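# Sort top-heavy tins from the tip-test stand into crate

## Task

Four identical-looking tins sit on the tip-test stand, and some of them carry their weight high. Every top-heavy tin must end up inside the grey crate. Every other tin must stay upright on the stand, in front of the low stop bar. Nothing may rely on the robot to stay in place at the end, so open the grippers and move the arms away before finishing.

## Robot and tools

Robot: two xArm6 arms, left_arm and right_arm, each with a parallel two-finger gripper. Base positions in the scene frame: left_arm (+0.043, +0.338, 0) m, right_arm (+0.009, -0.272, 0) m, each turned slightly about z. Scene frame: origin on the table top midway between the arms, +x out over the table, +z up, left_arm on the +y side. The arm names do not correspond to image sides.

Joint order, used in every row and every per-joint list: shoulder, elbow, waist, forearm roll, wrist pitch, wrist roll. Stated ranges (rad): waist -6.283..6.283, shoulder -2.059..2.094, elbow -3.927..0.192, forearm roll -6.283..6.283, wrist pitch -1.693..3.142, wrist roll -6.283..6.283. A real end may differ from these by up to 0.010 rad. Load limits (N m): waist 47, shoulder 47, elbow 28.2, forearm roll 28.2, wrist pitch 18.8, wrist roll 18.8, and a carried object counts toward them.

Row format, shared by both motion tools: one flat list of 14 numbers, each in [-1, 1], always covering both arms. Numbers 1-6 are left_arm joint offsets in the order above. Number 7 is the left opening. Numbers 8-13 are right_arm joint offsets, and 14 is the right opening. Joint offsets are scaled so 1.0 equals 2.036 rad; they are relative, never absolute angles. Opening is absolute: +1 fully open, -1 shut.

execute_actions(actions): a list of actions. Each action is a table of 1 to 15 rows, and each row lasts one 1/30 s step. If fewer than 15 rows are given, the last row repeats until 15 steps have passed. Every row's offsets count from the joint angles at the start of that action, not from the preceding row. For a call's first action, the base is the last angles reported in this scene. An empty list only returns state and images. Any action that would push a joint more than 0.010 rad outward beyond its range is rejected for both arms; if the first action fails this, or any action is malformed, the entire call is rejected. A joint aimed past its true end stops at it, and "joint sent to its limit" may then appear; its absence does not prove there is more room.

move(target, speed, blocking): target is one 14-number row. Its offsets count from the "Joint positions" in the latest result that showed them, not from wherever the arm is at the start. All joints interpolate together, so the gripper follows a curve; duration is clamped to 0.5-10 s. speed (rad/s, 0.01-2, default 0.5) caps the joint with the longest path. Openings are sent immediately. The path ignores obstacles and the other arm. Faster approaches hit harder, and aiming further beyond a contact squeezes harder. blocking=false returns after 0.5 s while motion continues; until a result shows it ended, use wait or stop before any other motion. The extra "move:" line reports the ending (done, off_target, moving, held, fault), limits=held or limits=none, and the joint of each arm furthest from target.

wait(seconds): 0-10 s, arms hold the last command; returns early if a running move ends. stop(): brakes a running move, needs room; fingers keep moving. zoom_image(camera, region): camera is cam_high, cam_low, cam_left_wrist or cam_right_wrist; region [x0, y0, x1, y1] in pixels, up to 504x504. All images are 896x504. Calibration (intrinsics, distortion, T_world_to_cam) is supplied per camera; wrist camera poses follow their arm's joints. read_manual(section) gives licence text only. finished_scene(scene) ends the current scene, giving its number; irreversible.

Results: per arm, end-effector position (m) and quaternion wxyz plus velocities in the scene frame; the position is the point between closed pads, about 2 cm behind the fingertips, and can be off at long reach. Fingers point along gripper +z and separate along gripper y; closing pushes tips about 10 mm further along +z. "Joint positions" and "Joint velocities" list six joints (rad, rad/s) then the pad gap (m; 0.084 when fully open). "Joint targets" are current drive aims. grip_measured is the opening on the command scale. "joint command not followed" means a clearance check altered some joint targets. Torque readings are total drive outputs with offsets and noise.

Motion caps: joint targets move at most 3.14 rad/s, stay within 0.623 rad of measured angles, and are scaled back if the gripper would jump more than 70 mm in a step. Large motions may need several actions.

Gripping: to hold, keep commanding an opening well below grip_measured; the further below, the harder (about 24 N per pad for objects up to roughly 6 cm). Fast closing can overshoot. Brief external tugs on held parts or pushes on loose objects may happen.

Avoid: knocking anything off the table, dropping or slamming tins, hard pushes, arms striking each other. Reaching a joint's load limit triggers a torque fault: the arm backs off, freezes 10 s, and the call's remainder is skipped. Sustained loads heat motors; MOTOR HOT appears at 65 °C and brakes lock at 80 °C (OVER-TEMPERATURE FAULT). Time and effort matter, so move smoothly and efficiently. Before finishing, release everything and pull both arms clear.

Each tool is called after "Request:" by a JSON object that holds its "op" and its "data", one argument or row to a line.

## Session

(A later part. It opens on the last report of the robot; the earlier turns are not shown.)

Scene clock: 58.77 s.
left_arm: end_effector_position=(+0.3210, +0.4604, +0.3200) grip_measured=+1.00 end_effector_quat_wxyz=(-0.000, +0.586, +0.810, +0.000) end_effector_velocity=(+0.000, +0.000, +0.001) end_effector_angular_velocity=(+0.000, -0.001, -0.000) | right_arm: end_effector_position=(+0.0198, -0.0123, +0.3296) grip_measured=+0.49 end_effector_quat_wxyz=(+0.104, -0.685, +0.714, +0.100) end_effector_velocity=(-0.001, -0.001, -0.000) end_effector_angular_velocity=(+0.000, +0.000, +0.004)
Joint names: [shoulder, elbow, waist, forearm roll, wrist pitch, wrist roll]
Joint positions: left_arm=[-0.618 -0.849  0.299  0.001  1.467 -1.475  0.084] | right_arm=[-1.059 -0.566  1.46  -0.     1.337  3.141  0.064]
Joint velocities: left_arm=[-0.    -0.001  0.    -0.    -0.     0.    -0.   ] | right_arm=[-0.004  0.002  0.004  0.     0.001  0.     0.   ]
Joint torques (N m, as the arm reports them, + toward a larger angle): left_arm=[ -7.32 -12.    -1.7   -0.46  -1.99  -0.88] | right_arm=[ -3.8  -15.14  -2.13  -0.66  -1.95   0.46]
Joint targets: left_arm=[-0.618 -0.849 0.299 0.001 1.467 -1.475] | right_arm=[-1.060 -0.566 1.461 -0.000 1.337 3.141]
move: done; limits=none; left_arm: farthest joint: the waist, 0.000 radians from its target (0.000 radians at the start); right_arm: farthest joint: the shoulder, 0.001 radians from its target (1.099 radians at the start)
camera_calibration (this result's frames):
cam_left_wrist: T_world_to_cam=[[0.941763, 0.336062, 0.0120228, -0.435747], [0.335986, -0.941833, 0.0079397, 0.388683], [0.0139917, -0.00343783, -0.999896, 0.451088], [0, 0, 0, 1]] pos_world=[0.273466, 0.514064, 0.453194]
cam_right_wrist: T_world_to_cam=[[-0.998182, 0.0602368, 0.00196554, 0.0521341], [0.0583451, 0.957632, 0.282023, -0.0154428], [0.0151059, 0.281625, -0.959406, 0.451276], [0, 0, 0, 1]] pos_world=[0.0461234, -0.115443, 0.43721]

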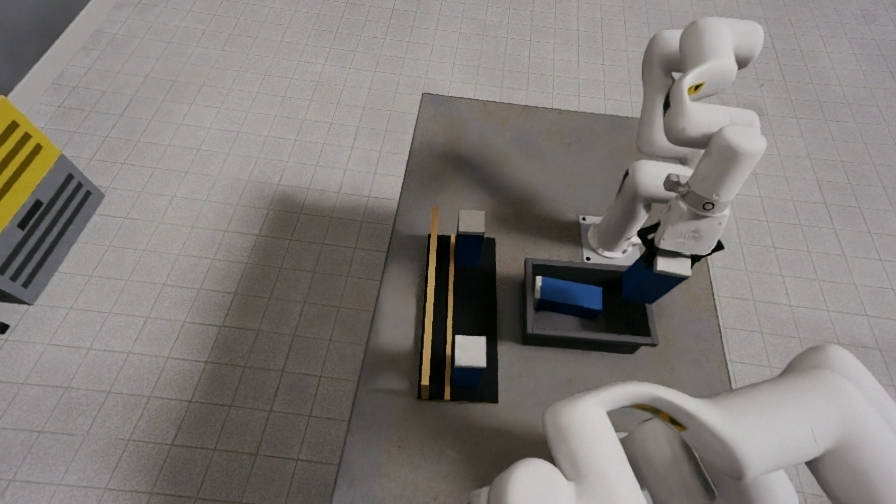

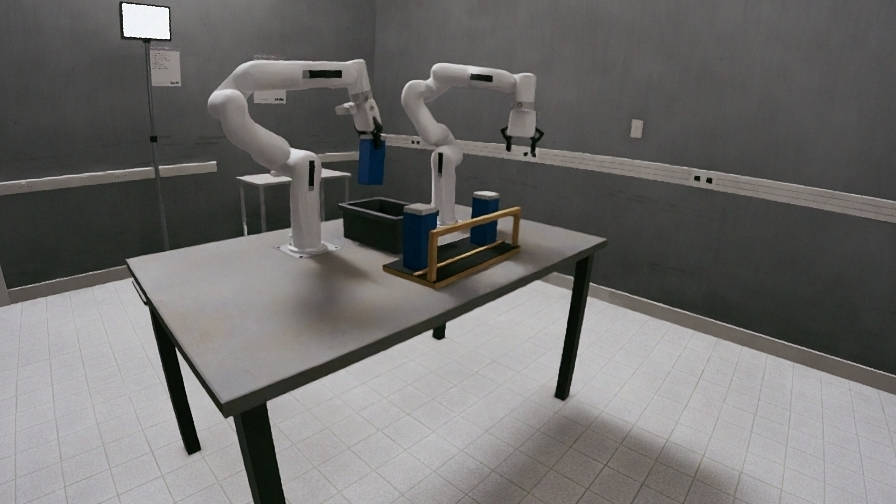

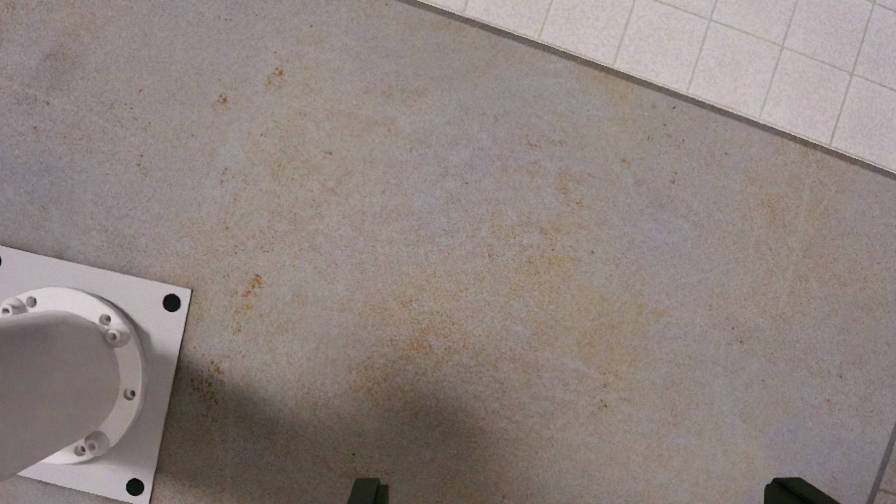

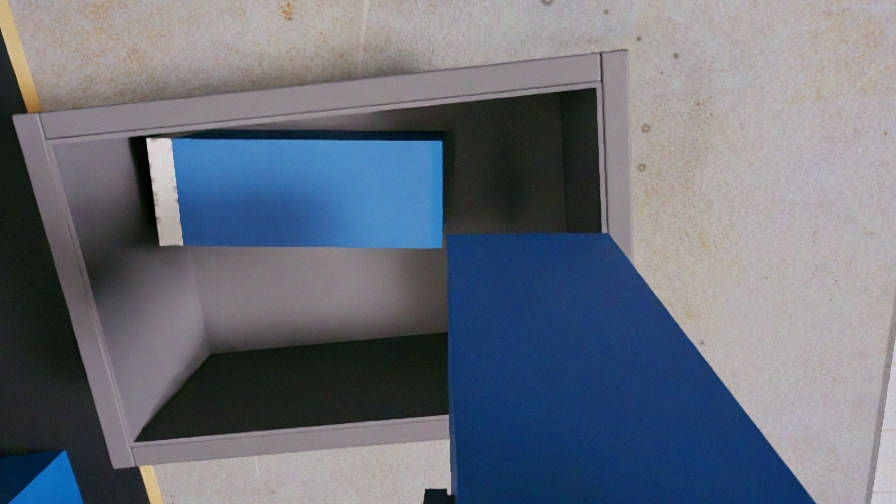

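Request:
{"op": "move", "data": {
  "target": [0,0,0,0,0,0,1, -0.0245,0.2414,0.017,0,-0.2173,0,-0.2],
  "speed": 0.35
}}

Scene clock: 61.30 s.
left_arm: end_effector_position=(+0.3210, +0.4604, +0.3200) grip_measured=+1.00 end_effector_quat_wxyz=(-0.000, +0.586, +0.810, +0.000) end_effector_velocity=(+0.000, +0.000, +0.001) end_effector_angular_velocity=(+0.001, -0.002, -0.001) | right_arm: end_effector_position=(+0.0108, -0.0121, +0.1651) grip_measured=+0.49 end_effector_quat_wxyz=(-0.103, +0.697, -0.702, -0.102) end_effector_velocity=(+0.000, -0.001, -0.002) end_effector_angular_velocity=(-0.003, +0.001, -0.001)
Joint names: [shoulder, elbow, waist, forearm roll, wrist pitch, wrist roll]
Joint positions: left_arm=[-0.618 -0.849  0.299  0.001  1.467 -1.475  0.084] | right_arm=[-1.109 -0.075  1.495 -0.     0.895  3.141  0.064]
Joint velocities: left_arm=[-0.001 -0.001 -0.     0.     0.     0.     0.   ] | right_arm=[ 0.001  0.004 -0.001  0.001 -0.001  0.     0.   ]
Joint torques (N m, as the arm reports them, + toward a larger angle): left_arm=[ -6.97 -12.13  -1.66  -0.53  -1.9   -0.82] | right_arm=[ -3.83 -15.74  -1.99  -0.52  -1.99   0.36]
Joint targets: left_arm=[-0.618 -0.849 0.299 0.001 1.467 -1.475] | right_arm=[-1.109 -0.075 1.495 -0.000 0.894 3.141]
move: done; limits=none; left_arm: farthest joint: the waist, 0.000 radians from its target (0.000 radians at the start); right_arm: farthest joint: the elbow, 0.001 radians from its target (0.491 radians at the start)
camera_calibration (this result's frames):
cam_left_wrist: T_world_to_cam=[[0.941763, 0.336062, 0.0120228, -0.435747], [0.335986, -0.941834, 0.00793964, 0.388684], [0.0139917, -0.00343776, -0.999896, 0.451088], [0, 0, 0, 1]] pos_world=[0.273466, 0.514064, 0.453194]
cam_right_wrist: T_world_to_cam=[[-0.99967, 0.0256155, 0.00199545, 0.0430436], [0.0251322, 0.958753, 0.283129, 0.0314727], [0.00533934, 0.283086, -0.95908, 0.293586], [0, 0, 0, 1]] pos_world=[0.0406709, -0.114387, 0.272576]

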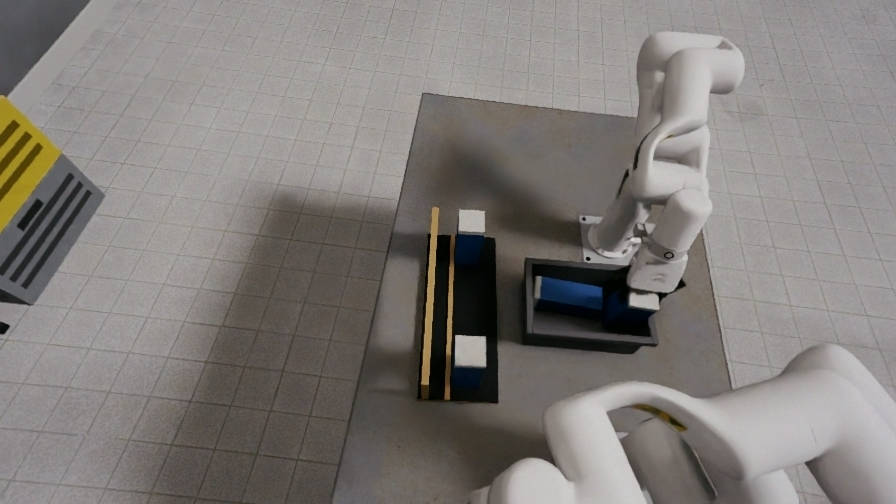

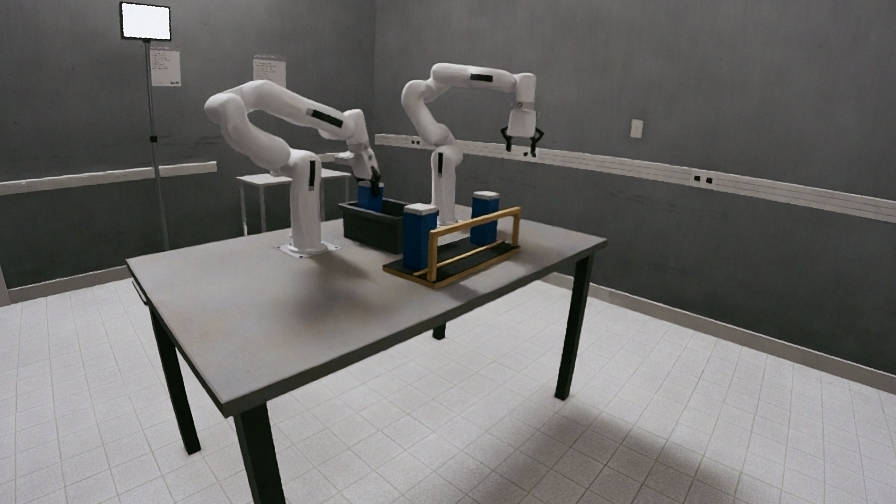

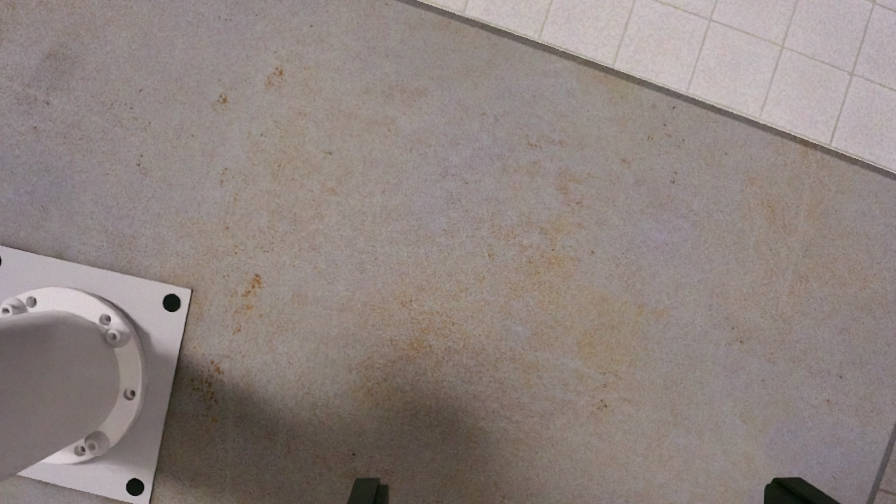

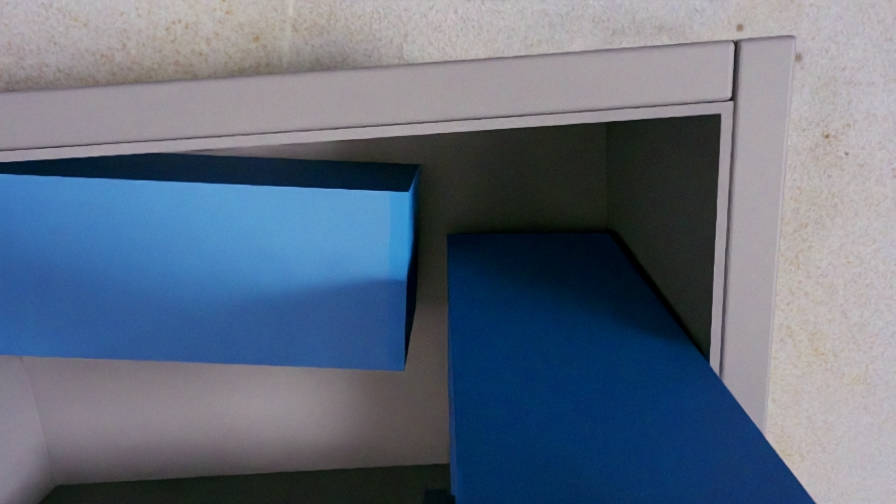

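Request:
{"op": "execute_actions", "data": {
  "actions": [
    [[0,0,0,0,0,0,1, 0,0,0,0,0,0,1]],
    [[0,0,0,0,0,0,1, 0,0,0,0,0,0,1]]
  ]
}}

Request:
{"op": "move", "data": {
  "target": [0,0,0,0,0,0,1, 0.0245,-0.2414,0,0,0.2173,0,1],
  "speed": 0.6
}}

Scene clock: 62.60 s.
left_arm: end_effector_position=(+0.3210, +0.4604, +0.3200) grip_measured=+1.00 end_effector_quat_wxyz=(-0.000, +0.586, +0.810, +0.000) end_effector_velocity=(-0.000, +0.000, -0.001) end_effector_angular_velocity=(-0.001, +0.003, +0.000) | right_arm: end_effector_position=(+0.0109, -0.0120, +0.1653) grip_measured=+1.00 end_effector_quat_wxyz=(-0.103, +0.697, -0.702, -0.102) end_effector_velocity=(+0.000, -0.000, -0.000) end_effector_angular_velocity=(-0.001, -0.000, -0.000)
Joint names: [shoulder, elbow, waist, forearm roll, wrist pitch, wrist roll]
Joint positions: left_arm=[-0.618 -0.849  0.299  0.001  1.467 -1.475  0.084] | right_arm=[-1.109 -0.076  1.495 -0.     0.894  3.141  0.084]
Joint velocities: left_arm=[ 0.001  0.002  0.     0.001  0.    -0.    -0.   ] | right_arm=[ 0.     0.    -0.001 -0.     0.    -0.001  0.   ]
Joint torques (N m, as the arm reports them, + toward a larger angle): left_arm=[ -7.31 -12.17  -1.81  -0.39  -2.09  -0.96] | right_arm=[ -2.22 -14.05  -1.93  -0.44  -1.56   0.47]
Joint targets: left_arm=[-0.618 -0.849 0.299 0.001 1.467 -1.475] | right_arm=[-1.109 -0.076 1.495 -0.000 0.894 3.141]
camera_calibration (this result's frames):
cam_left_wrist: T_world_to_cam=[[0.941763, 0.336062, 0.0120227, -0.435747], [0.335986, -0.941834, 0.00793974, 0.388684], [0.0139916, -0.00343789, -0.999896, 0.451088], [0, 0, 0, 1]] pos_world=[0.273466, 0.514064, 0.453194]
cam_right_wrist: T_world_to_cam=[[-0.99967, 0.0256184, 0.00193784, 0.0430725], [0.0251152, 0.958573, 0.283738, 0.0311667], [0.00541135, 0.283693, -0.9589, 0.293741], [0, 0, 0, 1]] pos_world=[0.040686, -0.114311, 0.272742]

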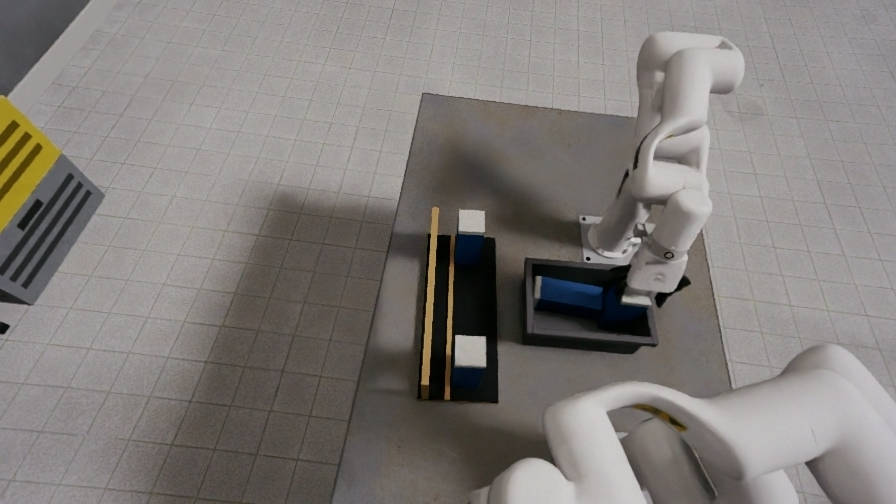

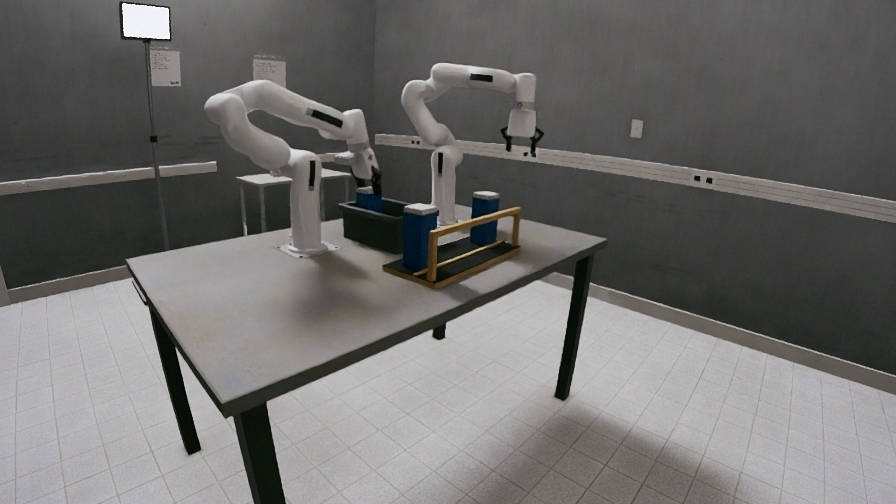

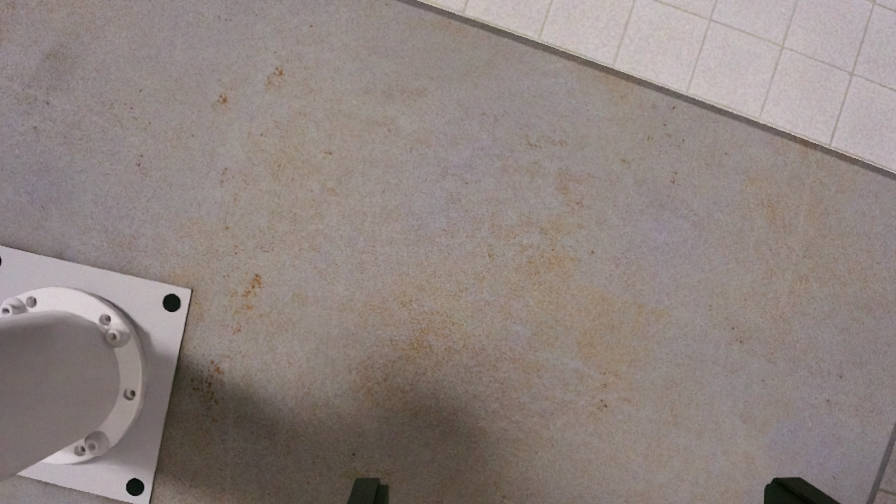

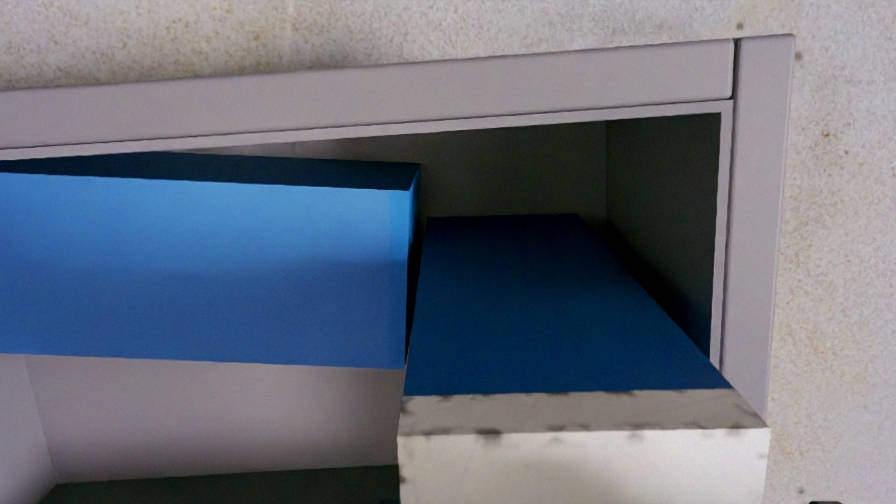

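Scene clock: 64.13 s.
left_arm: end_effector_position=(+0.3210, +0.4604, +0.3200) grip_measured=+1.00 end_effector_quat_wxyz=(-0.000, +0.586, +0.810, +0.000) end_effector_velocity=(+0.000, -0.000, +0.000) end_effector_angular_velocity=(-0.000, -0.000, -0.001) | right_arm: end_effector_position=(+0.0109, -0.0120, +0.3298) grip_measured=+1.00 end_effector_quat_wxyz=(-0.102, +0.697, -0.702, -0.102) end_effector_velocity=(+0.000, +0.000, +0.001) end_effector_angular_velocity=(+0.002, -0.000, -0.001)
Joint names: [shoulder, elbow, waist, forearm roll, wrist pitch, wrist roll]
Joint positions: left_arm=[-0.618 -0.849  0.299  0.001  1.467 -1.475  0.084] | right_arm=[-1.06  -0.567  1.495 -0.     1.337  3.141  0.084]
Joint velocities: left_arm=[ 0.    -0.001 -0.001 -0.     0.001 -0.     0.   ] | right_arm=[-0.    -0.003 -0.001 -0.     0.001  0.001  0.   ]
Joint torques (N m, as the arm reports them, + toward a larger angle): left_arm=[ -7.14 -12.1   -2.01  -0.52  -1.94  -0.81] | right_arm=[ -2.47 -13.69  -2.02  -0.65  -1.64   0.5 ]
Joint targets: left_arm=[-0.618 -0.849 0.299 0.001 1.467 -1.475] | right_arm=[-1.060 -0.567 1.495 -0.000 1.337 3.141]
move: done; limits=none; left_arm: farthest joint: the waist, 0.000 radians from its target (0.000 radians at the start); right_arm: farthest joint: the elbow, 0.001 radians from its target (0.492 radians at the start)
camera_calibration (this result's frames):
cam_left_wrist: T_world_to_cam=[[0.941763, 0.336062, 0.0120225, -0.435746], [0.335986, -0.941834, 0.00793977, 0.388684], [0.0139914, -0.00343799, -0.999896, 0.451088], [0, 0, 0, 1]] pos_world=[0.273466, 0.514064, 0.453194]
cam_right_wrist: T_world_to_cam=[[-0.999667, 0.025723, 0.00190271, 0.0427848], [0.0252117, 0.958889, 0.282661, -0.0151085], [0.00544639, 0.282615, -0.959218, 0.451626], [0, 0, 0, 1]] pos_world=[0.0406917, -0.114249, 0.437397]

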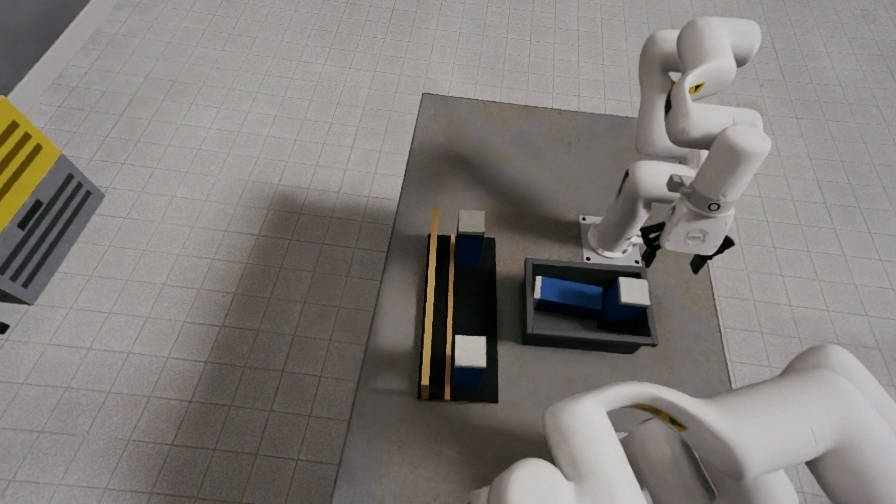

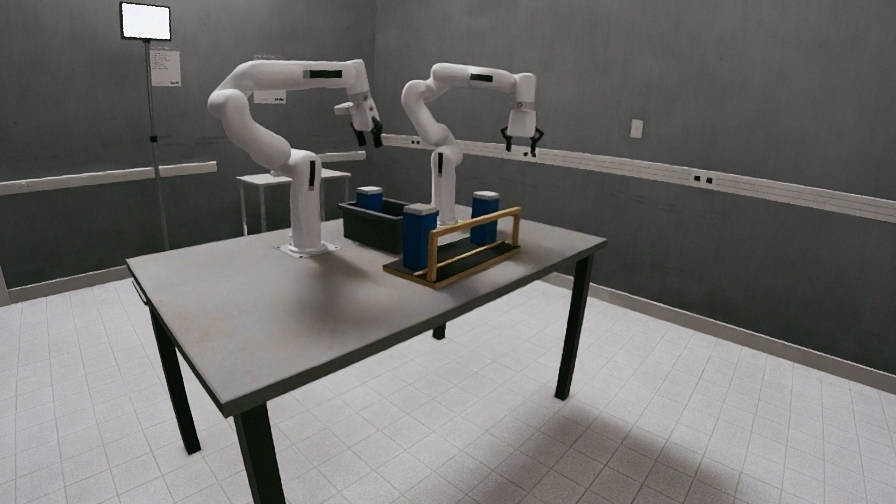

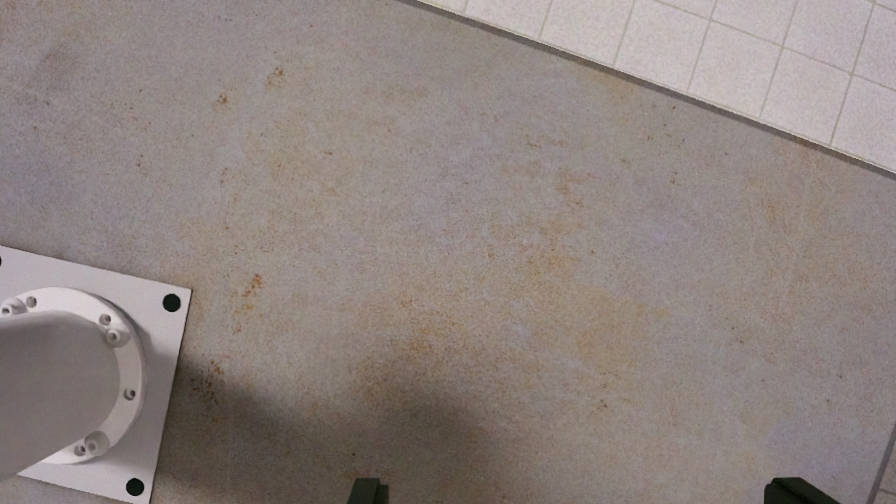

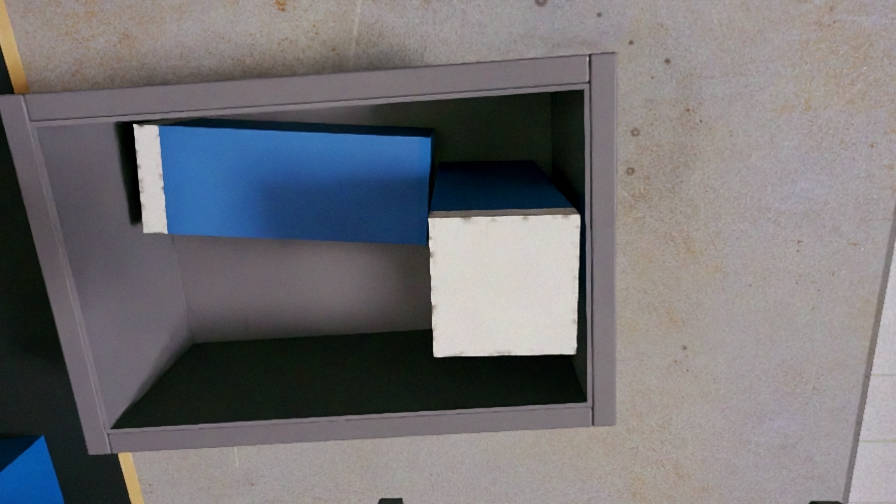

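Request:
{"op": "finished_scene", "data": {
  "scene": 1
}}

The scene is finished: the task was done.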